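# Move desk cardboard box onto bookcase bottom shelf

## Task

Take the cardboard box that sits on the desk and set it on the lowest shelf of the bookcase, upright and flat, with its whole footprint inside the rear half of that shelf. When finished, both blue foam blocks must also be resting on that same shelf. The robot must not tip over or be left leaning, or the attempt fails. Anything that stays in place only because the robot is holding or pressing it does not count.

## Robot and tools

ROBOT. A Hello Robot Stretch 4: an omni-wheel base, a vertical mast carrying a lift, a single telescoping arm that reaches forward, a three-joint wrist (yaw, pitch, roll) and a two-finger gripper with bendable steel fingers. It is roughly 1.6 m tall; the base rim lies within 0.23 m of the base origin. Cameras: head_camera, head_left_camera, head_right_camera and wrist_camera. Loose objects may occasionally get nudged by something other than the robot.

FRAMES. Base frame: origin on the floor below the base centre, x ahead, y to the left, z up. hand_pose is reported in this frame and marks a point between the open fingertips (link pinch); with all wrist joints at 0 its axes line up with the base axes. Its printed position may be slightly off. The odometry frame is where the base frame was when the scene began. base_odometry heading runs -3.142 to 3.142, left positive, and counts wheel turns only, so slipping shows up as travel.

execute_actions. Argument actions: a list holding exactly one action (or empty, which just reports state and images). Optional cameras: a list of camera names, or "all"/null/omitted for every camera, [] for none. An action contains "base", "joints", or both, plus optional "pace" and "contact_limits"; alternatively it holds only {"end_of_arm": "enable_torque"}, which re-powers any wrist or gripper motor that shut off. All motions in one action begin together and may finish at different moments.
- base: exactly one relative command, measured from the base's last reported position. translate_m: drive straight, metres, forward positive, -2 to 2. strafe_m: slide sideways, metres, left positive, -2 to 2. rotate_rad: spin in place, radians, counter-clockwise (left) positive, -3.2 to 3.2.
- joints: absolute targets, each named separately (one arm only). lift_m 0 to 1.2 m (height). arm_m 0 to 0.55 m (extension). wrist_yaw_rad -1.134 to 4.276 (0 points ahead, positive turns left, 3.14 is stowed backward; past 3.4 the arm may obstruct). wrist_pitch_rad -1.117 to 4.259 (0 level, 1.57 pointing down). wrist_roll_rad -1.117 to 4.259 (0 keeps fingers level; positive is clockwise viewed from behind). gripper_m -0.038 to 0.141 m, the fingertip gap; negative values press the tips together. Tolerances for done: lift and arm ±0.004, yaw and roll ±0.02, pitch ±0.05, gripper ±0.004. Targets beyond a joint's range are clipped and reported; any other bad value or unknown key rejects the entire call.
- pace: "slow", "default", "fast" or "max"; base speeds 0.1/0.3/0.4/0.6 m/s and turning 1/2/3/4 rad/s, reduced when the lift is above 0.2 m (down to 0.3 m/s and 1 rad/s at full height).
- contact_limits: only {"arm_m": value}, 0 (gentlest) to 0.75 (firmest), default 0.5; the arm halts if it pushes harder.
Each action lasts at most 15 s. Omitted joints or base may keep driving toward earlier targets. If a call reports a stop, later calls in that same reply are skipped.

wait: seconds, 0 to 10; returns state and images without commanding anything.
zoom_image: camera plus region [x0, y0, x1, y1] in pixels of that camera's most recent full image, top-left origin, at most 504 by 504.
read_manual: returns licence text only; moves nothing.
finished_scene: scene number; ends the scene for good once the last command has settled, and reports success. The goal must hold on its own at that moment.

RESULTS. base_status and joint_status describe how each motion ended: done (for the base, wheels turned the commanded amount even if slipping); off_target (resting away from target, maybe still pushing); contact_stop_at_<key> (hit something; that part may go slack, a slack lift can sag under load, slack wheels may roll); limit_stop_at_<name>, including limit_stop_at_tilt (leaning over 6 degrees: lift, arm and wheels go slack and ignore commands until upright) and limit_stop_at_own_body (about to hit itself; move away from the body); torque_fault (a wrist or gripper motor overloaded and went limp until enable_torque is sent). on_its_own lists what the call did not command; its "held at" is a held target, not a position. lidar_m: 12 distances in metres from the base origin, sector 1 straight ahead then counter-clockwise every 30 degrees (4 left, 7 behind, 10 right); "-" means nothing seen or closer than 0.25 m; it sees from about 0.15 m up, misses clear items and thin legs. wrist_depth_mm: 7x7 grid of depths, 100 to 2000 mm, row by row from top left, "-" for unknown; the robot's own parts appear. turned_by_wheels vs turned_by_imu: a gap above about 0.1 rad suggests a collision or slip, and the heading error is roughly their difference. base_tilt in degrees, forward and right positive, with a fixed bias up to about 1.5. motor_effort: percent of maximum, positive toward larger joint values, peak in brackets; noisy with a fixed offset. Wheel efforts positive mean pushing the base to turn right. Effort at rest outside its normal range hints at contact or a load.

GRIPPING. Command gripper_m smaller than the object's width; deeper squeezing pulls the object toward the wrist by up to a third of the shortfall, and opening pushes it out. Neither gripper_m nor done proves a grasp; a firm squeeze shows as a clear gripper effort change. Stuck fingertips on a surface: raise the lift. At scene start the wrist can be unfolded by sending lift_m 0.4 with wrist_yaw_rad 0 together. Self-collision is likely with pitch below -0.2 combined with roll below -0.4 or above 4.

AVOID. Driving or turning with over 1 kg held and arm_m above 0.2, especially at fast paces; steady heavy pushing or pulling, more so with a high gripper or high contact limit; more than about 2 kg in a level gripper (torque fault); pressing the gripper into things with base or arm moves; dropping, slamming or knocking objects over. Faster robot motion is better once the task is secure.

Each tool is called after "Request:" by a JSON object that holds its "method" and its "body".

## Session

Request:
{"method": "execute_actions", "body": {"actions": []}}

Scene clock: 0.00 s.
base_odometry: x=+0.000 y=+0.000 heading=+0.000 (m, m, rad; odometry frame)
turned_by_wheels: +0.000 (rad since the last result)
turned_by_imu: +0.000 (rad since the last result)
base_tilt: forward=-0.6 right=+0.7 (deg)
lidar_m: 1.93 2.46 2.02 2.38 1.52 1.45 1.87 2.51 1.58 1.62 1.15 1.07
base_status: not commanded
joint_positions: lift_m=+0.226 arm_m=+0.002 wrist_yaw_rad=+3.093 wrist_pitch_rad=-0.004 wrist_roll_rad=+0.010 gripper_m=+0.057
joint_status: not commanded
motor_effort: lift_m=+20 arm_m=+0 wrist_yaw_rad=+0 wrist_pitch_rad=-8 wrist_roll_rad=+0 gripper_m=-3 wheel_0=+0 wheel_1=+0 wheel_2=+0 (%)
hand_pose: x=-0.1105 y=+0.1013 z=+0.4055 quat_wxyz=(+0.024, +0.002, +0.005, +1.000) (m; base frame)
wrist_depth_mm: 139 141 - - 1863 1708 1576 / - 141 - - 1921 1708 1576 / - 135 242 - 1863 1756 1537 / 111 140 296 - 1863 1756 1576 / 138 - - - 1863 1708 1576 / 1756 1708 210 1576 195 1397 1255 / 1160 1025 991 141 1025 917 1008
pictures: head_camera, head_left_camera, head_right_camera, wrist_camera
Images, in order (width x height): head_camera 420x560, head_left_camera 420x672, head_right_camera 420x672, wrist_camera 616x392.

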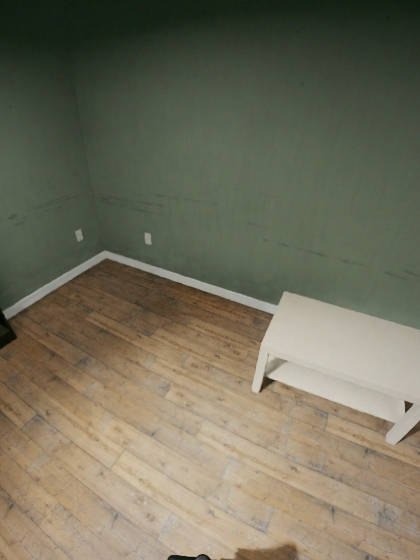

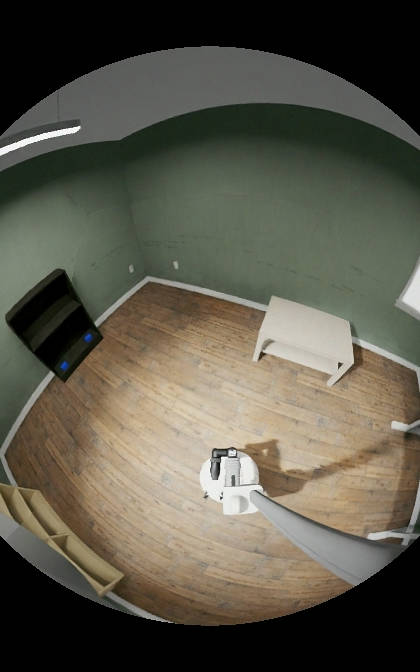

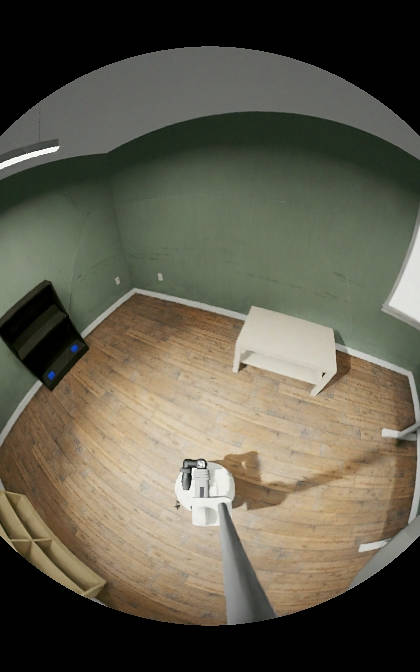

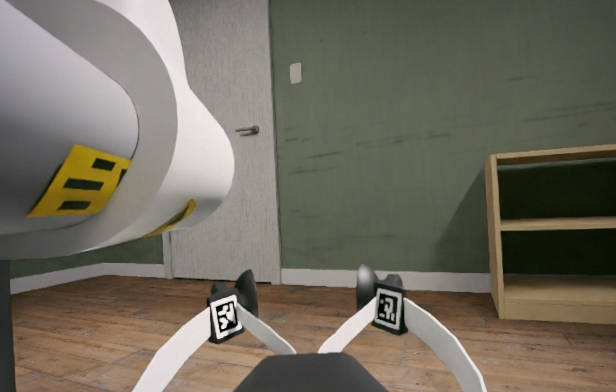

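Request:
{"method": "execute_actions", "body": {"actions": [{"base":{"rotate_rad":-1.6},"joints":{"lift_m":0.7,"wrist_yaw_rad":0,"gripper_m":0.14}}]}}

Scene clock: 2.97 s.
base_odometry: x=+0.000 y=+0.000 heading=-1.600 (m, m, rad; odometry frame)
turned_by_wheels: -1.600 (rad since the last result)
turned_by_imu: -1.620 (rad since the last result)
base_tilt: forward=-0.6 right=+0.8 (deg)
lidar_m: 1.59 1.19 1.08 1.14 2.48 2.02 2.36 1.54 1.45 1.88 2.39 1.58
base_status: done
joint_positions: lift_m=+0.700 arm_m=+0.002 wrist_yaw_rad=+0.000 wrist_pitch_rad=-0.004 wrist_roll_rad=+0.010 gripper_m=+0.140
joint_status: all done
motor_effort: lift_m=+24(26) arm_m=+0(0) wrist_yaw_rad=-2(10) wrist_pitch_rad=-7(9) wrist_roll_rad=+0(0) gripper_m=+1(2) wheel_0=+2(6) wheel_1=+0(10) wheel_2=+1(6) (%)
hand_pose: x=+0.4619 y=-0.0873 z=+0.8791 quat_wxyz=(+1.000, +0.005, -0.002, +0.000) (m; base frame)
wrist_depth_mm: 1756 - - - - 1921 1756 / 1756 - - - - 1921 1808 / 1808 - - - - 1983 1808 / 1756 - - - - 1921 1756 / 1756 - - - - 1921 1756 / 1756 1921 - - - 1863 1808 / 1756 1983 - 141 - 1863 1756
pictures: head_camera, head_left_camera, head_right_camera, wrist_camera
Images, in order (width x height): head_camera 420x560, head_left_camera 420x672, head_right_camera 420x672, wrist_camera 616x392.

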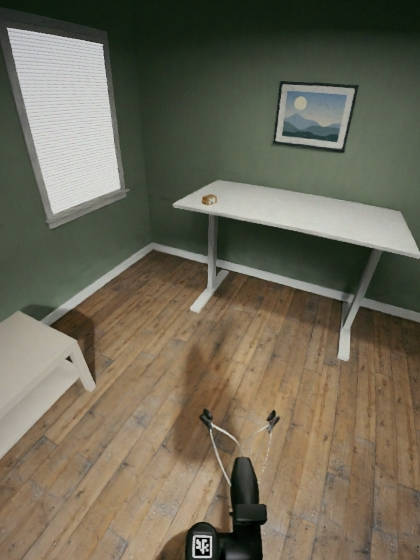

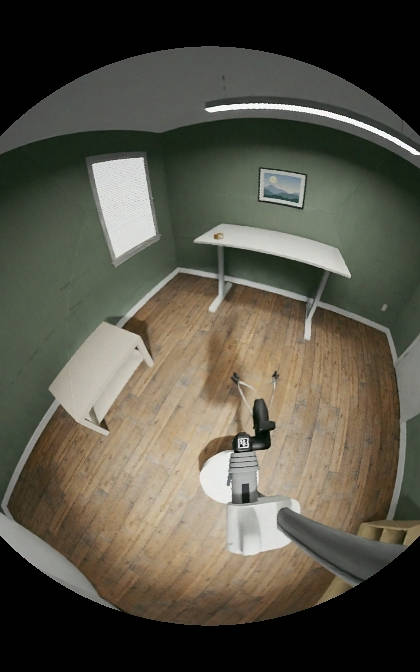

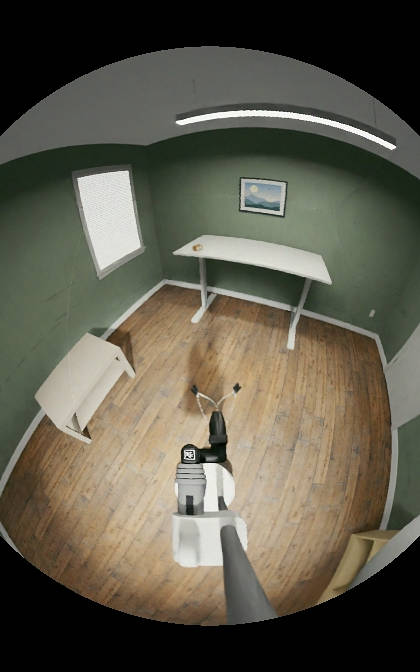

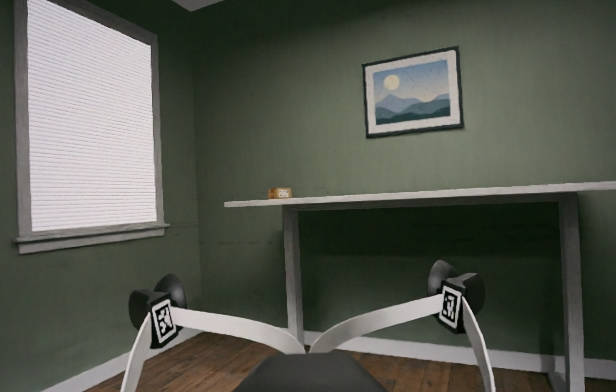

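Request:
{"method": "execute_actions", "body": {"actions": [{"base":{"translate_m":0.7},"joints":{"lift_m":0.95,"wrist_pitch_rad":0.5}}], "cameras": ["head_camera","wrist_camera","head_left_camera"]}}

Request:
{"method": "zoom_image", "body": {"camera": "head_camera", "region": [130,150,290,310]}}

Scene clock: 6.97 s.
base_odometry: x=-0.020 y=-0.700 heading=-1.599 (m, m, rad; odometry frame)
turned_by_wheels: +0.000 (rad since the last result)
turned_by_imu: +0.000 (rad since the last result)
base_tilt: forward=-0.5 right=+0.7 (deg)
lidar_m: 0.97 1.65 0.79 0.80 1.04 2.64 2.75 1.96 2.13 2.10 1.02 0.94
base_status: done
joint_positions: lift_m=+0.950 arm_m=+0.002 wrist_yaw_rad=+0.000 wrist_pitch_rad=+0.502 wrist_roll_rad=+0.010 gripper_m=+0.140
joint_status: all done
motor_effort: lift_m=+23(26) arm_m=+0(0) wrist_yaw_rad=-2(1) wrist_pitch_rad=-8(6) wrist_roll_rad=+0(0) gripper_m=+0(1) wheel_0=+2(6) wheel_1=+1(6) wheel_2=+0(9) (%)
hand_pose: x=+0.4263 y=-0.0874 z=+0.9892 quat_wxyz=(+0.969, +0.005, +0.248, -0.001) (m; base frame)
wrist_depth_mm: 1464 1756 1618 1499 1366 1255 1138 / 1430 1756 917 960 931 891 878 / 1464 1921 1921 1708 1537 1397 1308 / 1537 1921 - 1756 1661 1537 1397 / 1576 1808 1921 1756 1756 1618 1464 / 1499 1464 1537 1537 1366 1366 1499 / 1336 1308 1308 142 1281 1229 1281
pictures: head_camera, head_left_camera, wrist_camera
Images, in order (width x height): head_camera 420x560, head_left_camera 420x672, wrist_camera 616x392.

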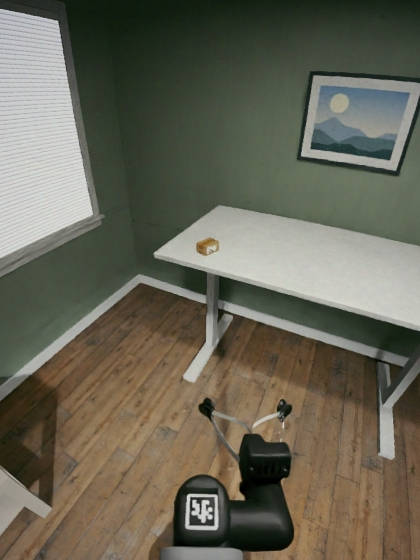

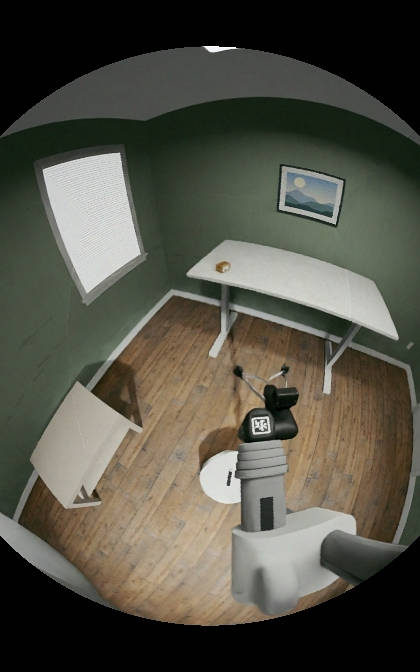

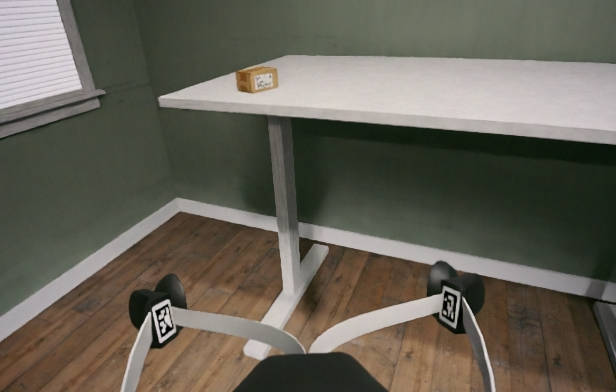

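Region (130, 150, 290, 310) of head_camera's 420x560 image, scaled by 3.150, with more detail than that image has.

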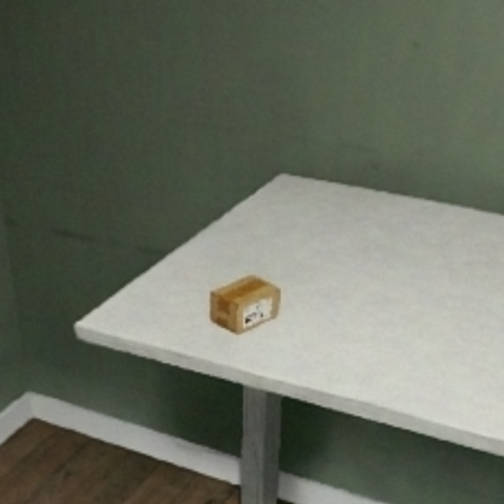

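Request:
{"method": "execute_actions", "body": {"actions": [{"base":{"strafe_m":-0.5},"joints":{"lift_m":1.05}}], "cameras": []}}

Request:
{"method": "execute_actions", "body": {"actions": [{"base":{"translate_m":0.5}}], "cameras": []}}

Request:
{"method": "execute_actions", "body": {"actions": [{"base":{"rotate_rad":0.75}}], "cameras": ["head_camera","wrist_camera"]}}

Scene clock: 10.23 s.
base_odometry: x=-0.520 y=-0.685 heading=-1.599 (m, m, rad; odometry frame)
turned_by_wheels: +0.000 (rad since the last result)
turned_by_imu: -0.001 (rad since the last result)
base_tilt: forward=-0.6 right=+0.7 (deg)
lidar_m: 0.76 1.00 1.28 1.28 1.62 2.86 2.06 1.67 1.63 1.69 0.80 0.70
base_status: done
joint_positions: lift_m=+1.050 arm_m=+0.002 wrist_yaw_rad=+0.000 wrist_pitch_rad=+0.502 wrist_roll_rad=+0.010 gripper_m=+0.140
joint_status: all done
motor_effort: lift_m=+24(26) arm_m=+0(0) wrist_yaw_rad=+0(1) wrist_pitch_rad=-8(7) wrist_roll_rad=+0(1) gripper_m=+2(1) wheel_0=+0(8) wheel_1=+0(6) wheel_2=+0(1) (%)
hand_pose: x=+0.4263 y=-0.0874 z=+1.0891 quat_wxyz=(+0.969, +0.005, +0.248, -0.001) (m; base frame)
wrist_depth_mm: 1708 1576 1397 1255 1182 1078 991 / 1863 1708 1499 1308 1205 1118 1060 / 960 931 917 891 866 842 820 / - 1983 732 661 621 603 591 / 1983 - 1921 1756 1537 904 512 / 1708 1576 1661 1661 1576 917 1366 / 1499 1366 1464 142 1397 1308 1366
pictures: none
No camera images: the call's "cameras" was empty. Leave "cameras" out to get every camera's image.

Scene clock: 13.37 s.
base_odometry: x=-0.534 y=-1.185 heading=-1.599 (m, m, rad; odometry frame)
turned_by_wheels: +0.000 (rad since the last result)
turned_by_imu: +0.000 (rad since the last result)
base_tilt: forward=-0.5 right=+0.8 (deg)
lidar_m: 0.28 0.39 0.89 1.23 1.42 3.32 2.43 2.03 1.86 0.47 0.30 0.28
base_status: done
joint_positions: lift_m=+1.050 arm_m=+0.002 wrist_yaw_rad=+0.000 wrist_pitch_rad=+0.502 wrist_roll_rad=+0.010 gripper_m=+0.140
joint_status: not commanded
motor_effort: lift_m=+23(24) arm_m=+0(0) wrist_yaw_rad=-1(2) wrist_pitch_rad=-7(6) wrist_roll_rad=+0(0) gripper_m=-1(1) wheel_0=+0(8) wheel_1=+1(5) wheel_2=+2(9) (%)
hand_pose: x=+0.4263 y=-0.0874 z=+1.0891 quat_wxyz=(+0.969, +0.005, +0.248, -0.001) (m; base frame)
wrist_depth_mm: 1160 1025 931 842 768 699 654 / 1281 1138 991 904 820 741 691 / 1336 931 904 878 831 778 723 / 661 654 640 627 615 603 591 / 508 504 496 484 480 473 466 / 413 379 402 402 368 359 382 / 351 330 342 142 336 320 332
pictures: none
No camera images: the call's "cameras" was empty. Leave "cameras" out to get every camera's image.

Scene clock: 15.10 s.
base_odometry: x=-0.534 y=-1.185 heading=-0.849 (m, m, rad; odometry frame)
turned_by_wheels: +0.750 (rad since the last result)
turned_by_imu: +0.758 (rad since the last result)
base_tilt: forward=-0.3 right=+0.6 (deg)
lidar_m: 0.50 1.61 1.21 1.75 3.33 2.10 1.89 1.86 0.37 0.28 0.28 0.32
base_status: done
joint_positions: lift_m=+1.050 arm_m=+0.002 wrist_yaw_rad=+0.000 wrist_pitch_rad=+0.502 wrist_roll_rad=+0.010 gripper_m=+0.140
joint_status: not commanded
motor_effort: lift_m=+23(24) arm_m=+0(0) wrist_yaw_rad=-1(3) wrist_pitch_rad=-6(9) wrist_roll_rad=+0(0) gripper_m=+1(1) wheel_0=-3(8) wheel_1=+1(7) wheel_2=+0(5) (%)
hand_pose: x=+0.4263 y=-0.0874 z=+1.0891 quat_wxyz=(+0.969, +0.005, +0.248, -0.001) (m; base frame)
wrist_depth_mm: 1255 1366 1499 1661 1430 1060 866 / 1336 1430 1576 1756 1499 1098 878 / 1397 1499 1661 878 866 842 831 / 1499 1618 1708 627 615 597 591 / 1576 1756 1921 508 480 473 466 / 1661 1576 1661 1537 368 359 382 / 1464 1397 1430 142 332 320 334
pictures: head_camera, wrist_camera
Images, in order (width x height): head_camera 420x560, wrist_camera 616x392.

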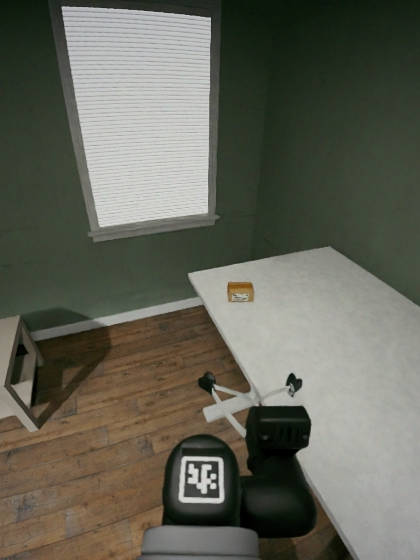

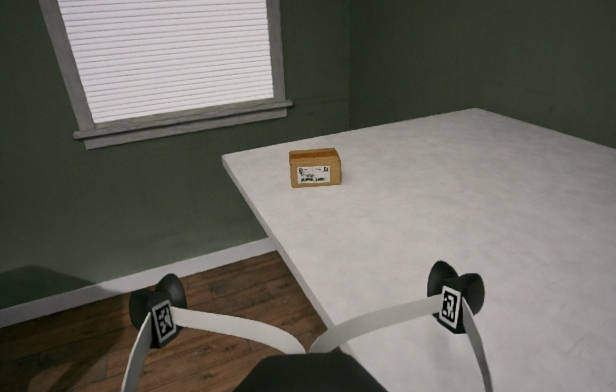

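Request:
{"method": "execute_actions", "body": {"actions": [{"joints":{"arm_m":0.28,"lift_m":1.0}}], "cameras": ["head_camera","wrist_camera"]}}

Scene clock: 17.17 s.
base_odometry: x=-0.534 y=-1.185 heading=-0.849 (m, m, rad; odometry frame)
turned_by_wheels: +0.000 (rad since the last result)
turned_by_imu: -0.001 (rad since the last result)
base_tilt: forward=-0.5 right=+0.7 (deg)
lidar_m: 0.53 1.61 1.22 1.76 3.30 2.12 1.88 1.87 0.38 0.29 0.28 0.30
base_status: not commanded
joint_positions: lift_m=+1.000 arm_m=+0.279 wrist_yaw_rad=+0.000 wrist_pitch_rad=+0.502 wrist_roll_rad=+0.010 gripper_m=+0.140
joint_status: all done
motor_effort: lift_m=+16(22) arm_m=+6(7) wrist_yaw_rad=-2(1) wrist_pitch_rad=-7(7) wrist_roll_rad=+0(0) gripper_m=+1(1) wheel_0=-3(2) wheel_1=+0(1) wheel_2=+0(0) (%)
hand_pose: x=+0.7027 y=-0.0874 z=+1.0397 quat_wxyz=(+0.969, +0.005, +0.248, -0.001) (m; base frame)
wrist_depth_mm: 1078 1138 1281 1397 1255 931 768 / 1098 1229 1336 1499 1308 976 798 / 1182 1281 1430 1576 1255 691 683 / 1255 1397 530 492 504 500 488 / 1366 1464 433 382 384 389 384 / 1430 1464 334 330 304 297 319 / 1430 1336 1336 141 276 265 272
pictures: head_camera, wrist_camera
Images, in order (width x height): head_camera 420x560, wrist_camera 616x392.

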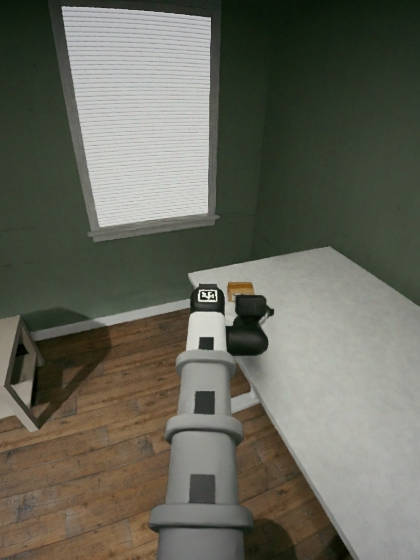

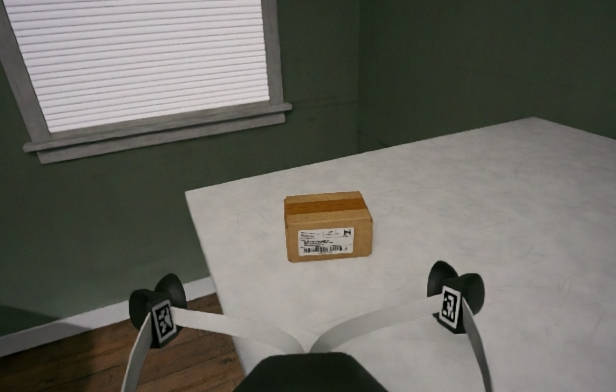

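Request:
{"method": "execute_actions", "body": {"actions": [{"base":{"strafe_m":-0.018},"joints":{"arm_m":0.36,"lift_m":0.925}}], "cameras": ["wrist_camera"]}}

Scene clock: 18.60 s.
base_odometry: x=-0.548 y=-1.197 heading=-0.849 (m, m, rad; odometry frame)
turned_by_wheels: +0.000 (rad since the last result)
turned_by_imu: -0.001 (rad since the last result)
base_tilt: forward=-0.3 right=+0.7 (deg)
lidar_m: 0.51 1.69 1.24 1.71 3.34 2.14 1.88 1.84 0.36 0.27 0.26 0.28
base_status: done
joint_positions: lift_m=+0.926 arm_m=+0.359 wrist_yaw_rad=-0.003 wrist_pitch_rad=+0.497 wrist_roll_rad=+0.010 gripper_m=+0.140
joint_status: all done
motor_effort: lift_m=+11(15) arm_m=+8(8) wrist_yaw_rad=+8(8) wrist_pitch_rad=+7(8) wrist_roll_rad=-1(0) gripper_m=+0(0) wheel_0=+0(10) wheel_1=+0(6) wheel_2=-1(0) (%)
hand_pose: x=+0.7828 y=-0.0883 z=+0.9665 quat_wxyz=(+0.969, +0.005, +0.246, -0.003) (m; base frame)
wrist_depth_mm: 1008 1098 1205 1336 1182 891 732 / 1060 1160 1255 1397 1229 931 732 / 1118 1229 1336 1430 521 504 496 / 1205 1255 384 270 368 362 357 / 1281 1336 296 277 286 282 278 / 1336 216 240 236 219 214 228 / 1308 1255 202 141 197 193 195
pictures: wrist_camera
Images, in order (width x height): wrist_camera 616x392.

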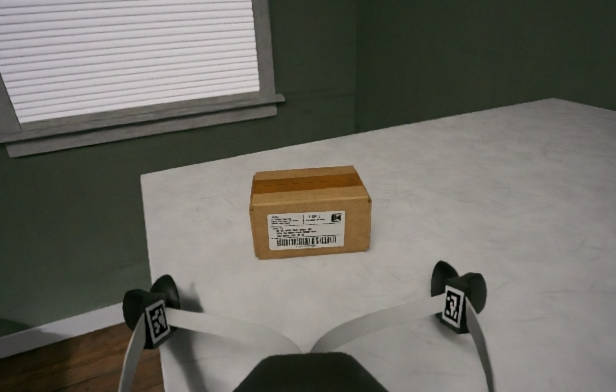

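Touching the table; raise slightly.

Request:
{"method": "execute_actions", "body": {"actions": [{"joints":{"lift_m":0.938}}], "cameras": []}}

Request:
{"method": "execute_actions", "body": {"actions": [{"joints":{"arm_m":0.45},"pace":"slow"}], "cameras": ["wrist_camera"]}}

Scene clock: 19.53 s.
base_odometry: x=-0.548 y=-1.197 heading=-0.849 (m, m, rad; odometry frame)
turned_by_wheels: +0.000 (rad since the last result)
turned_by_imu: +0.000 (rad since the last result)
base_tilt: forward=-0.5 right=+0.6 (deg)
lidar_m: 0.51 1.69 1.23 1.77 3.35 2.15 1.87 1.85 0.33 0.27 0.25 0.28
base_status: not commanded
joint_positions: lift_m=+0.938 arm_m=+0.359 wrist_yaw_rad=+0.000 wrist_pitch_rad=+0.502 wrist_roll_rad=+0.010 gripper_m=+0.140
joint_status: all done
motor_effort: lift_m=+24(25) arm_m=+6(8) wrist_yaw_rad=+1(9) wrist_pitch_rad=-7(9) wrist_roll_rad=+0(0) gripper_m=-1(1) wheel_0=+0(1) wheel_1=+1(0) wheel_2=-1(1) (%)
hand_pose: x=+0.7827 y=-0.0875 z=+0.9771 quat_wxyz=(+0.969, +0.005, +0.248, -0.001) (m; base frame)
wrist_depth_mm: 1008 1098 1205 1308 1205 891 723 / 1060 1160 1255 1397 1255 917 732 / 1118 1229 1336 1430 521 512 504 / 1182 1281 394 281 377 373 364 / 1255 1366 303 279 285 291 287 / 1366 1397 248 246 227 221 236 / 1336 1281 210 142 206 197 206
pictures: none
No camera images: the call's "cameras" was empty. Leave "cameras" out to get every camera's image.

Scene clock: 21.70 s.
base_odometry: x=-0.548 y=-1.197 heading=-0.849 (m, m, rad; odometry frame)
turned_by_wheels: +0.000 (rad since the last result)
turned_by_imu: -0.001 (rad since the last result)
base_tilt: forward=-0.7 right=+0.7 (deg)
lidar_m: 0.49 1.68 1.26 1.79 3.33 2.14 1.87 1.84 0.35 0.26 0.25 0.28
base_status: not commanded
joint_positions: lift_m=+0.938 arm_m=+0.449 wrist_yaw_rad=+0.000 wrist_pitch_rad=+0.502 wrist_roll_rad=+0.010 gripper_m=+0.140
joint_status: all done
motor_effort: lift_m=+24(25) arm_m=+6(6) wrist_yaw_rad=-1(1) wrist_pitch_rad=-7(7) wrist_roll_rad=+0(0) gripper_m=+0(2) wheel_0=+0(0) wheel_1=+0(0) wheel_2=-1(1) (%)
hand_pose: x=+0.8727 y=-0.0874 z=+0.9771 quat_wxyz=(+0.969, +0.005, +0.248, -0.001) (m; base frame)
wrist_depth_mm: 960 1008 1118 1229 1138 842 699 / 1008 1098 1182 1308 1205 878 715 / 1060 1118 1281 1397 1182 517 504 / 1118 1205 394 387 379 370 364 / 1205 324 293 218 271 290 286 / 1255 233 195 191 191 222 236 / 1336 205 206 142 205 196 205
pictures: wrist_camera
Images, in order (width x height): wrist_camera 616x392.

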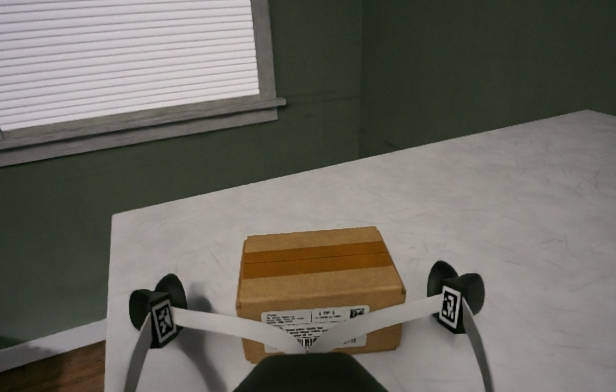

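Request:
{"method": "execute_actions", "body": {"actions": [{"joints":{"gripper_m":0.04}}], "cameras": []}}

Request:
{"method": "execute_actions", "body": {"actions": [{"joints":{"lift_m":1.0}}], "cameras": ["wrist_camera"]}}

Request:
{"method": "execute_actions", "body": {"actions": [{"base":{"strafe_m":0.5},"joints":{"arm_m":0.0}}], "cameras": []}}

Request:
{"method": "execute_actions", "body": {"actions": [{"base":{"rotate_rad":2.1}}]}}

Scene clock: 23.87 s.
base_odometry: x=-0.548 y=-1.197 heading=-0.849 (m, m, rad; odometry frame)
turned_by_wheels: +0.000 (rad since the last result)
turned_by_imu: -0.001 (rad since the last result)
base_tilt: forward=-0.5 right=+0.5 (deg)
lidar_m: 0.48 1.68 1.22 1.74 3.34 2.13 1.89 1.87 0.35 0.26 0.26 0.29
base_status: not commanded
joint_positions: lift_m=+0.938 arm_m=+0.449 wrist_yaw_rad=+0.000 wrist_pitch_rad=+0.503 wrist_roll_rad=+0.010 gripper_m=+0.041
joint_status: all done
motor_effort: lift_m=+24(24) arm_m=+7(6) wrist_yaw_rad=-1(2) wrist_pitch_rad=-9(9) wrist_roll_rad=+0(0) gripper_m=-22(23) wheel_0=+0(0) wheel_1=+0(0) wheel_2=-1(1) (%)
hand_pose: x=+0.8726 y=-0.0874 z=+0.9769 quat_wxyz=(+0.969, +0.005, +0.249, -0.001) (m; base frame)
wrist_depth_mm: 960 1025 1138 1229 1138 854 691 / 1008 1078 1182 1336 1205 878 723 / 1042 1118 1281 1430 1205 508 496 / 1138 1205 392 382 375 370 362 / 1205 320 290 206 281 290 287 / 1281 258 181 177 180 236 234 / 1308 198 197 184 198 195 204
pictures: none
No camera images: the call's "cameras" was empty. Leave "cameras" out to get every camera's image.

Scene clock: 25.07 s.
base_odometry: x=-0.548 y=-1.197 heading=-0.849 (m, m, rad; odometry frame)
turned_by_wheels: +0.000 (rad since the last result)
turned_by_imu: +0.000 (rad since the last result)
base_tilt: forward=-0.4 right=+0.8 (deg)
lidar_m: 0.49 1.67 1.23 1.76 3.32 2.13 1.86 1.85 0.35 0.27 0.25 0.30
base_status: not commanded
joint_positions: lift_m=+1.000 arm_m=+0.449 wrist_yaw_rad=+0.000 wrist_pitch_rad=+0.503 wrist_roll_rad=+0.010 gripper_m=+0.041
joint_status: all done
motor_effort: lift_m=+25(26) arm_m=+6(6) wrist_yaw_rad=-1(2) wrist_pitch_rad=-10(11) wrist_roll_rad=+0(0) gripper_m=-22(23) wheel_0=-1(0) wheel_1=+0(1) wheel_2=-1(1) (%)
hand_pose: x=+0.8726 y=-0.0874 z=+1.0388 quat_wxyz=(+0.969, +0.005, +0.249, -0.001) (m; base frame)
wrist_depth_mm: 946 1025 1118 1229 1138 842 699 / 1008 1078 1205 1336 1205 891 715 / 1060 1138 1281 1397 1255 931 707 / 1138 1255 1366 1499 504 492 488 / 1205 1255 389 206 377 387 384 / 1281 362 181 177 180 319 315 / 1366 272 264 185 265 260 271
pictures: wrist_camera
Images, in order (width x height): wrist_camera 616x392.

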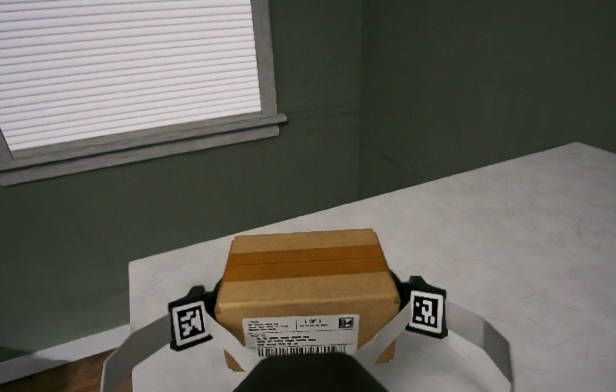

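Scene clock: 28.07 s.
base_odometry: x=-0.172 y=-0.867 heading=-0.850 (m, m, rad; odometry frame)
turned_by_wheels: +0.000 (rad since the last result)
turned_by_imu: -0.001 (rad since the last result)
base_tilt: forward=-0.5 right=+0.9 (deg)
lidar_m: 1.66 0.88 0.95 2.79 2.88 2.13 2.00 2.00 0.92 0.73 0.70 0.80
base_status: done
joint_positions: lift_m=+1.000 arm_m=+0.004 wrist_yaw_rad=+0.000 wrist_pitch_rad=+0.503 wrist_roll_rad=+0.010 gripper_m=+0.041
joint_status: all done
joint sent to its limit — the command would take arm_m past its lower limit, so that joint was sent only as far as its limit.
motor_effort: lift_m=+25(25) arm_m=-6(7) wrist_yaw_rad=-2(0) wrist_pitch_rad=-9(10) wrist_roll_rad=+0(0) gripper_m=-23(23) wheel_0=+0(9) wheel_1=+0(7) wheel_2=+0(1) (%)
hand_pose: x=+0.4271 y=-0.0874 z=+1.0387 quat_wxyz=(+0.968, +0.005, +0.249, -0.001) (m; base frame)
wrist_depth_mm: 1138 1229 1336 1430 1618 1576 1255 / 1182 1308 1430 1537 1708 1618 1255 / 1255 1397 1499 1661 1921 778 683 / 1366 1464 1576 1808 - 1756 931 / 1397 1576 1661 205 1808 1756 1336 / 1078 1537 181 177 180 1537 1366 / 917 1255 1281 185 1308 1229 1308
pictures: none
No camera images: the call's "cameras" was empty. Leave "cameras" out to get every camera's image.

Scene clock: 30.67 s.
base_odometry: x=-0.172 y=-0.867 heading=+1.250 (m, m, rad; odometry frame)
turned_by_wheels: +2.100 (rad since the last result)
turned_by_imu: +2.124 (rad since the last result)
base_tilt: forward=-0.4 right=+0.7 (deg)
lidar_m: 2.87 2.09 1.96 2.02 0.92 0.73 0.72 0.82 1.66 0.90 0.94 2.84
base_status: done
joint_positions: lift_m=+1.000 arm_m=+0.004 wrist_yaw_rad=+0.000 wrist_pitch_rad=+0.503 wrist_roll_rad=+0.010 gripper_m=+0.041
joint_status: not commanded
motor_effort: lift_m=+24(25) arm_m=-6(6) wrist_yaw_rad=-1(1) wrist_pitch_rad=-9(12) wrist_roll_rad=+0(0) gripper_m=-23(25) wheel_0=-2(4) wheel_1=+1(7) wheel_2=+0(7) (%)
hand_pose: x=+0.4272 y=-0.0874 z=+1.0389 quat_wxyz=(+0.969, +0.005, +0.249, -0.001) (m; base frame)
wrist_depth_mm: - - - - - - - / - - - - - - - / - - - - - - - / - - - - - - - / 1921 - 1921 205 1863 1983 1863 / 1661 1661 181 177 180 1537 1537 / 1397 1281 1281 184 1255 1281 1336
pictures: head_camera, head_left_camera, head_right_camera, wrist_camera
Images, in order (width x height): head_camera 420x560, head_left_camera 420x672, head_right_camera 420x672, wrist_camera 616x392.

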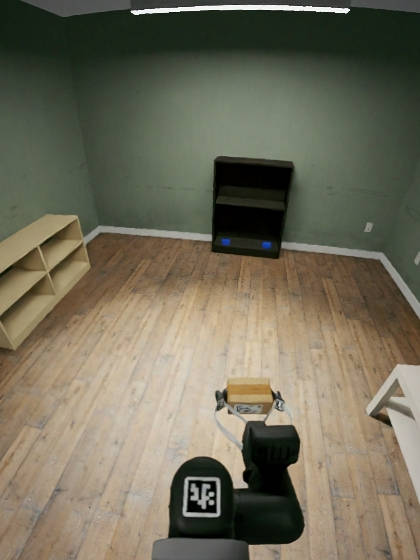

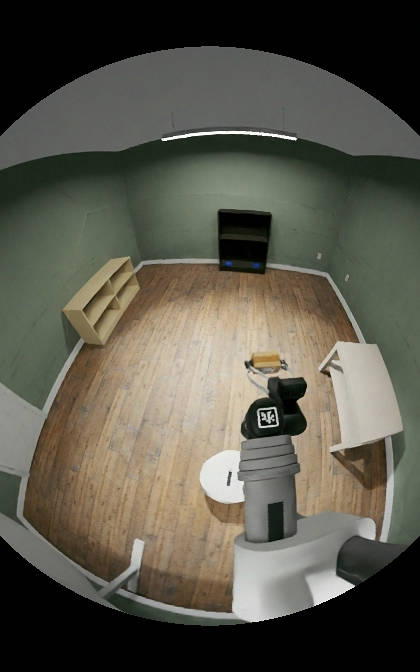

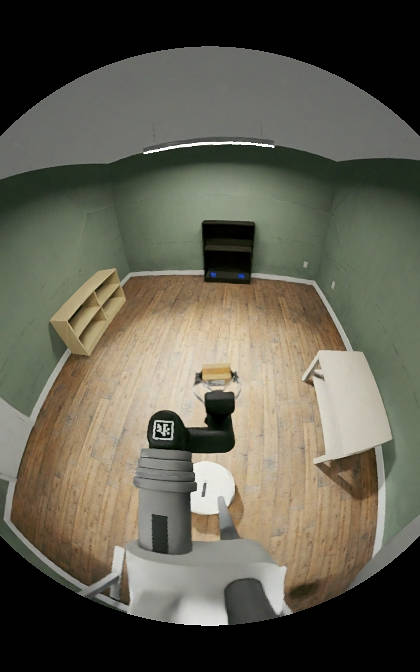

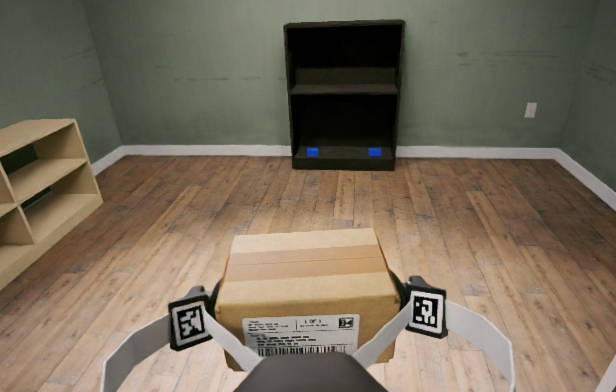

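Request:
{"method": "execute_actions", "body": {"actions": [{"base":{"rotate_rad":-0.08},"joints":{"lift_m":0.3}}], "cameras": []}}

Request:
{"method": "execute_actions", "body": {"actions": [{"base":{"translate_m":1.8},"pace":"fast"}], "cameras": ["head_camera","wrist_camera"]}}

Scene clock: 34.47 s.
base_odometry: x=-0.172 y=-0.867 heading=+1.171 (m, m, rad; odometry frame)
turned_by_wheels: -0.080 (rad since the last result)
turned_by_imu: -0.082 (rad since the last result)
base_tilt: forward=-0.7 right=+0.8 (deg)
lidar_m: 2.87 2.22 1.99 2.02 0.98 0.74 0.71 0.79 1.65 0.88 0.92 1.33
base_status: done
joint_positions: lift_m=+0.300 arm_m=+0.004 wrist_yaw_rad=+0.000 wrist_pitch_rad=+0.503 wrist_roll_rad=+0.010 gripper_m=+0.041
joint_status: all done
motor_effort: lift_m=+17(21) arm_m=-6(6) wrist_yaw_rad=-3(0) wrist_pitch_rad=-10(8) wrist_roll_rad=+0(0) gripper_m=-24(23) wheel_0=+1(5) wheel_1=+2(6) wheel_2=+2(5) (%)
hand_pose: x=+0.4272 y=-0.0874 z=+0.3394 quat_wxyz=(+0.969, +0.005, +0.249, -0.001) (m; base frame)
wrist_depth_mm: - - - - - - - / - - - - - - - / 1576 1576 1499 1430 1397 1397 1366 / 1118 1078 1078 1060 1042 1008 991 / 842 842 788 206 768 788 778 / 691 676 181 177 179 640 640 / 585 535 535 184 539 530 549
pictures: none
No camera images: the call's "cameras" was empty. Leave "cameras" out to get every camera's image.

Scene clock: 40.27 s.
base_odometry: x=+0.529 y=+0.791 heading=+1.171 (m, m, rad; odometry frame)
turned_by_wheels: +0.000 (rad since the last result)
turned_by_imu: +0.001 (rad since the last result)
base_tilt: forward=-0.6 right=+0.5 (deg)
lidar_m: 1.08 1.45 1.55 1.52 1.64 2.97 2.98 1.34 1.23 1.78 1.83 1.09
base_status: done
joint_positions: lift_m=+0.300 arm_m=+0.003 wrist_yaw_rad=+0.000 wrist_pitch_rad=+0.503 wrist_roll_rad=+0.010 gripper_m=+0.041
joint_status: not commanded
motor_effort: lift_m=+17(17) arm_m=-6(6) wrist_yaw_rad=-2(3) wrist_pitch_rad=-10(8) wrist_roll_rad=+0(0) gripper_m=-23(24) wheel_0=-1(7) wheel_1=+0(8) wheel_2=+2(12) (%)
hand_pose: x=+0.4272 y=-0.0874 z=+0.3394 quat_wxyz=(+0.969, +0.005, +0.249, -0.001) (m; base frame)
wrist_depth_mm: 1098 1060 1025 1008 1008 931 1042 / 1160 1138 1060 1078 1060 1025 1098 / 1229 1229 1042 1138 1118 1060 1160 / 1118 1098 976 931 931 931 991 / 842 842 788 206 759 788 788 / 691 676 181 177 180 640 640 / 580 539 535 185 539 530 554
pictures: head_camera, wrist_camera
Images, in order (width x height): head_camera 420x560, wrist_camera 616x392.

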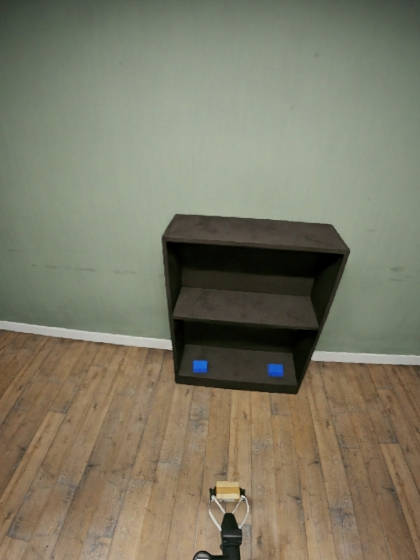

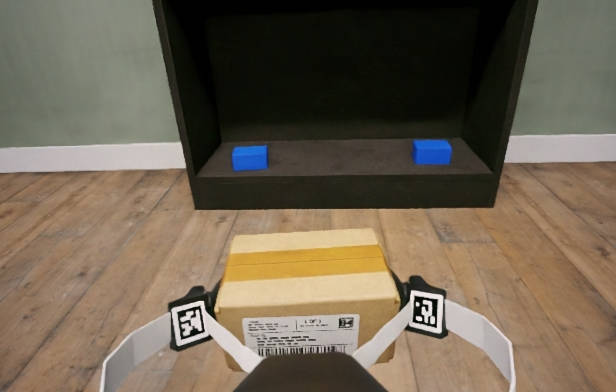

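Request:
{"method": "execute_actions", "body": {"actions": [{"base":{"rotate_rad":-0.07},"joints":{"lift_m":0.15}}], "cameras": []}}

Request:
{"method": "execute_actions", "body": {"actions": [{"base":{"translate_m":0.55}}], "cameras": ["head_camera","wrist_camera"]}}

Scene clock: 42.13 s.
base_odometry: x=+0.529 y=+0.791 heading=+1.101 (m, m, rad; odometry frame)
turned_by_wheels: -0.070 (rad since the last result)
turned_by_imu: -0.072 (rad since the last result)
base_tilt: forward=-0.4 right=+0.6 (deg)
lidar_m: 1.07 1.43 1.59 1.50 1.59 2.75 3.05 1.41 1.23 1.77 1.87 1.13
base_status: done
joint_positions: lift_m=+0.150 arm_m=+0.003 wrist_yaw_rad=+0.000 wrist_pitch_rad=+0.503 wrist_roll_rad=+0.010 gripper_m=+0.041
joint_status: all done
motor_effort: lift_m=+17(16) arm_m=-6(6) wrist_yaw_rad=-3(3) wrist_pitch_rad=-10(8) wrist_roll_rad=+0(0) gripper_m=-22(23) wheel_0=+1(3) wheel_1=+1(1) wheel_2=+1(6) (%)
hand_pose: x=+0.4271 y=-0.0874 z=+0.1894 quat_wxyz=(+0.969, +0.005, +0.249, -0.001) (m; base frame)
wrist_depth_mm: 1042 946 1025 1008 1025 960 1060 / 1098 1008 1060 1078 1060 1098 1118 / 1138 991 891 878 891 891 960 / 778 759 750 732 715 699 691 / 597 585 554 206 539 549 544 / 480 477 180 177 179 449 445 / 410 377 375 185 375 370 384
pictures: none
No camera images: the call's "cameras" was empty. Leave "cameras" out to get every camera's image.

Scene clock: 45.43 s.
base_odometry: x=+0.778 y=+1.281 heading=+1.101 (m, m, rad; odometry frame)
turned_by_wheels: +0.000 (rad since the last result)
turned_by_imu: +0.000 (rad since the last result)
base_tilt: forward=-0.7 right=+0.7 (deg)
lidar_m: 0.53 0.56 1.21 1.52 1.59 2.75 4.00 1.59 1.80 1.79 1.19 0.52
base_status: done
joint_positions: lift_m=+0.150 arm_m=+0.003 wrist_yaw_rad=+0.000 wrist_pitch_rad=+0.503 wrist_roll_rad=+0.010 gripper_m=+0.041
joint_status: not commanded
motor_effort: lift_m=+18(18) arm_m=-6(6) wrist_yaw_rad=-1(1) wrist_pitch_rad=-10(9) wrist_roll_rad=+0(0) gripper_m=-23(22) wheel_0=+0(4) wheel_1=+1(9) wheel_2=+0(9) (%)
hand_pose: x=+0.4271 y=-0.0874 z=+0.1894 quat_wxyz=(+0.969, +0.005, +0.249, -0.001) (m; base frame)
wrist_depth_mm: 500 512 512 512 517 517 517 / 508 544 544 549 549 554 539 / 508 585 591 591 597 597 569 / 488 508 530 521 508 452 427 / 410 404 392 206 387 392 392 / 404 397 181 177 179 399 415 / 410 377 377 184 375 370 382
pictures: head_camera, wrist_camera
Images, in order (width x height): head_camera 420x560, wrist_camera 616x392.

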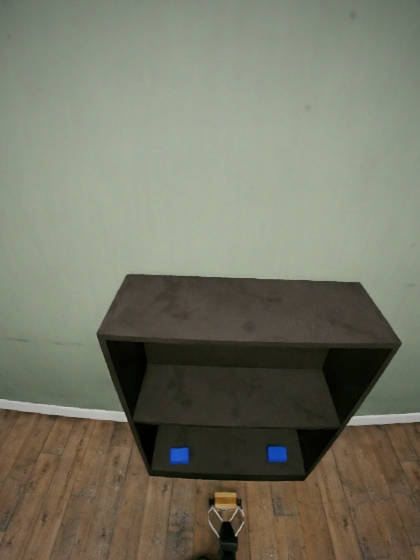

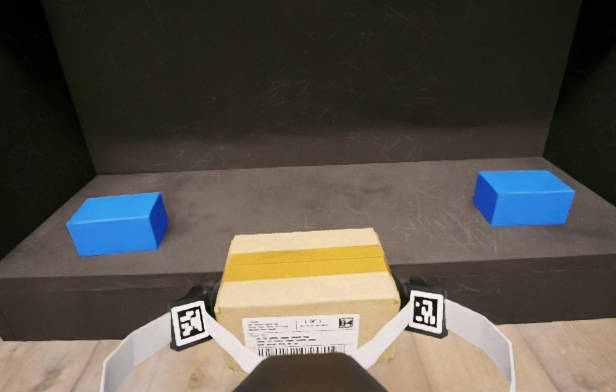

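Request:
{"method": "execute_actions", "body": {"actions": [{"joints":{"arm_m":0.3},"contact_limits":{"arm_m":0.15}}], "cameras": ["head_camera","wrist_camera"]}}

Scene clock: 47.53 s.
base_odometry: x=+0.778 y=+1.281 heading=+1.101 (m, m, rad; odometry frame)
turned_by_wheels: +0.000 (rad since the last result)
turned_by_imu: -0.001 (rad since the last result)
base_tilt: forward=-0.5 right=+0.8 (deg)
lidar_m: 0.53 0.55 1.22 1.53 1.60 2.76 3.96 1.61 1.83 1.79 1.17 0.56
base_status: not commanded
joint_positions: lift_m=+0.150 arm_m=+0.299 wrist_yaw_rad=+0.000 wrist_pitch_rad=+0.503 wrist_roll_rad=+0.010 gripper_m=+0.041
joint_status: all done
motor_effort: lift_m=+17(17) arm_m=+6(8) wrist_yaw_rad=+0(2) wrist_pitch_rad=-10(11) wrist_roll_rad=-1(0) gripper_m=-24(23) wheel_0=+0(1) wheel_1=+1(1) wheel_2=+0(0) (%)
contact_limits: arm_m 0.15
hand_pose: x=+0.7226 y=-0.0874 z=+0.1894 quat_wxyz=(+0.969, +0.005, +0.249, -0.001) (m; base frame)
wrist_depth_mm: 245 244 245 246 246 247 249 / 260 263 262 264 265 265 265 / 281 282 283 283 285 286 286 / 304 304 306 307 309 307 310 / 330 332 322 206 325 338 340 / 340 336 181 177 179 317 315 / 289 265 264 184 266 262 272
pictures: head_camera, wrist_camera
Images, in order (width x height): head_camera 420x560, wrist_camera 616x392.

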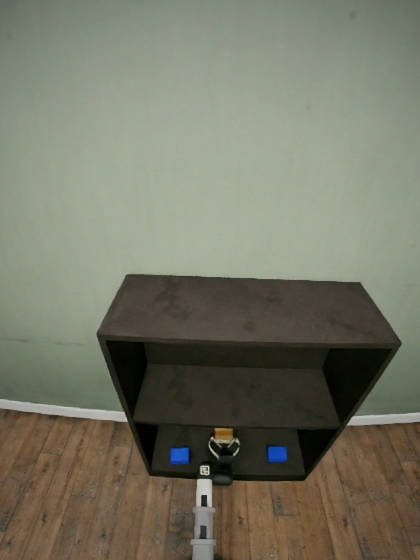

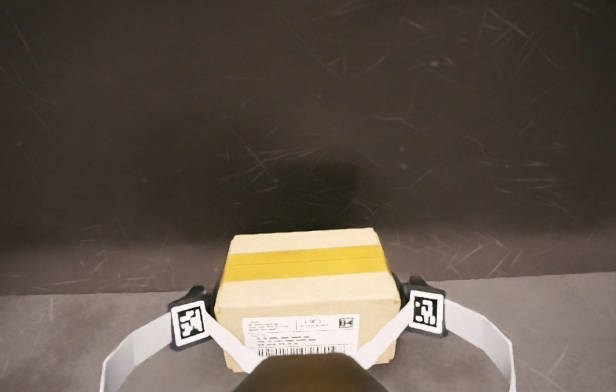

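Request:
{"method": "execute_actions", "body": {"actions": [{"joints":{"arm_m":0.345,"lift_m":0.092},"contact_limits":{"arm_m":0.15},"pace":"slow"}], "cameras": ["wrist_camera"]}}

Request:
{"method": "execute_actions", "body": {"actions": [{"joints":{"gripper_m":0.13}}], "cameras": []}}

Request:
{"method": "execute_actions", "body": {"actions": [{"joints":{"arm_m":0.05,"lift_m":0.13}}], "cameras": ["wrist_camera"]}}

Scene clock: 49.43 s.
base_odometry: x=+0.778 y=+1.281 heading=+1.101 (m, m, rad; odometry frame)
turned_by_wheels: +0.000 (rad since the last result)
turned_by_imu: -0.001 (rad since the last result)
base_tilt: forward=-0.6 right=+0.7 (deg)
lidar_m: 0.52 0.55 1.20 1.54 1.61 2.78 4.00 1.62 1.83 1.80 1.19 0.52
base_status: not commanded
joint_positions: lift_m=+0.092 arm_m=+0.344 wrist_yaw_rad=+0.000 wrist_pitch_rad=+0.503 wrist_roll_rad=+0.010 gripper_m=+0.041
joint_status: all done
motor_effort: lift_m=+16(17) arm_m=+6(4) wrist_yaw_rad=+0(2) wrist_pitch_rad=-9(10) wrist_roll_rad=+0(0) gripper_m=-23(23) wheel_0=+0(0) wheel_1=+1(1) wheel_2=+0(0) (%)
contact_limits: arm_m 0.15
hand_pose: x=+0.7676 y=-0.0874 z=+0.1315 quat_wxyz=(+0.969, +0.005, +0.249, -0.001) (m; base frame)
wrist_depth_mm: 204 203 204 206 206 206 209 / 216 218 220 220 220 220 221 / 235 235 236 236 237 238 239 / 253 253 255 255 256 257 259 / 277 277 268 205 272 277 278 / 259 257 181 177 180 242 240 / 220 203 202 185 204 200 210
pictures: wrist_camera
Images, in order (width x height): wrist_camera 616x392.

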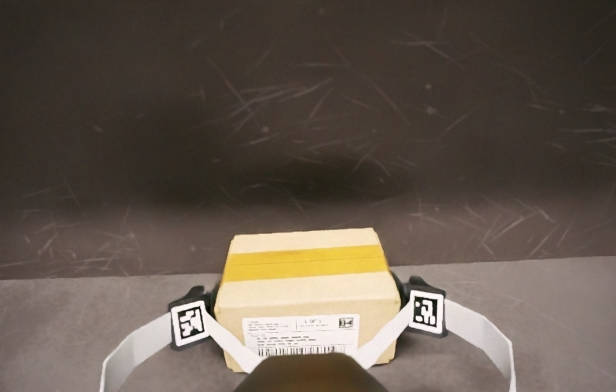

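Scene clock: 51.27 s.
base_odometry: x=+0.778 y=+1.281 heading=+1.101 (m, m, rad; odometry frame)
turned_by_wheels: +0.000 (rad since the last result)
turned_by_imu: -0.001 (rad since the last result)
base_tilt: forward=-0.3 right=+0.7 (deg)
lidar_m: 0.52 0.55 1.20 1.51 1.58 2.77 3.99 1.61 1.82 1.80 1.19 0.56
base_status: not commanded
joint_positions: lift_m=+0.092 arm_m=+0.344 wrist_yaw_rad=+0.000 wrist_pitch_rad=+0.502 wrist_roll_rad=+0.010 gripper_m=+0.130
joint_status: all done
motor_effort: lift_m=+16(16) arm_m=+7(6) wrist_yaw_rad=+0(2) wrist_pitch_rad=-9(10) wrist_roll_rad=+0(0) gripper_m=+0(24) wheel_0=+0(0) wheel_1=+1(1) wheel_2=+0(0) (%)
hand_pose: x=+0.7676 y=-0.0874 z=+0.1316 quat_wxyz=(+0.969, +0.005, +0.249, -0.001) (m; base frame)
wrist_depth_mm: 203 204 204 206 205 206 209 / 217 218 219 220 220 221 221 / 234 235 235 236 236 237 238 / 254 254 255 255 257 258 258 / 276 278 267 226 271 276 277 / 259 249 195 193 197 229 242 / 220 210 208 139 209 202 211
pictures: none
No camera images: the call's "cameras" was empty. Leave "cameras" out to get every camera's image.

Scene clock: 53.27 s.
base_odometry: x=+0.778 y=+1.281 heading=+1.101 (m, m, rad; odometry frame)
turned_by_wheels: +0.000 (rad since the last result)
turned_by_imu: -0.001 (rad since the last result)
base_tilt: forward=-0.5 right=+0.7 (deg)
lidar_m: 0.51 0.56 1.20 1.53 1.58 2.78 4.01 1.61 1.81 1.78 1.18 0.54
base_status: not commanded
joint_positions: lift_m=+0.130 arm_m=+0.051 wrist_yaw_rad=+0.000 wrist_pitch_rad=+0.502 wrist_roll_rad=+0.010 gripper_m=+0.130
joint_status: all done
motor_effort: lift_m=+24(26) arm_m=-6(7) wrist_yaw_rad=-1(2) wrist_pitch_rad=-9(9) wrist_roll_rad=+0(0) gripper_m=+0(1) wheel_0=+0(0) wheel_1=+1(1) wheel_2=+0(0) (%)
hand_pose: x=+0.4748 y=-0.0874 z=+0.1690 quat_wxyz=(+0.969, +0.005, +0.248, -0.001) (m; base frame)
wrist_depth_mm: 466 466 469 473 473 477 477 / 492 496 504 504 508 504 508 / 504 544 539 525 544 549 535 / 466 496 488 473 469 436 373 / 355 362 379 373 366 359 355 / 342 336 332 343 330 334 349 / 368 362 364 139 368 351 368
pictures: wrist_camera
Images, in order (width x height): wrist_camera 616x392.

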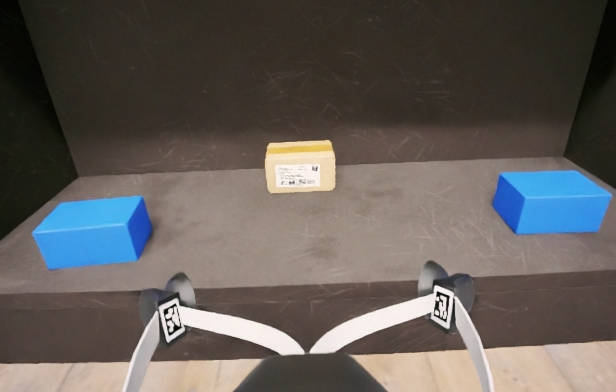

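Request:
{"method": "finished_scene", "body": {"scene": 1}}

The scene is finished: the task was done.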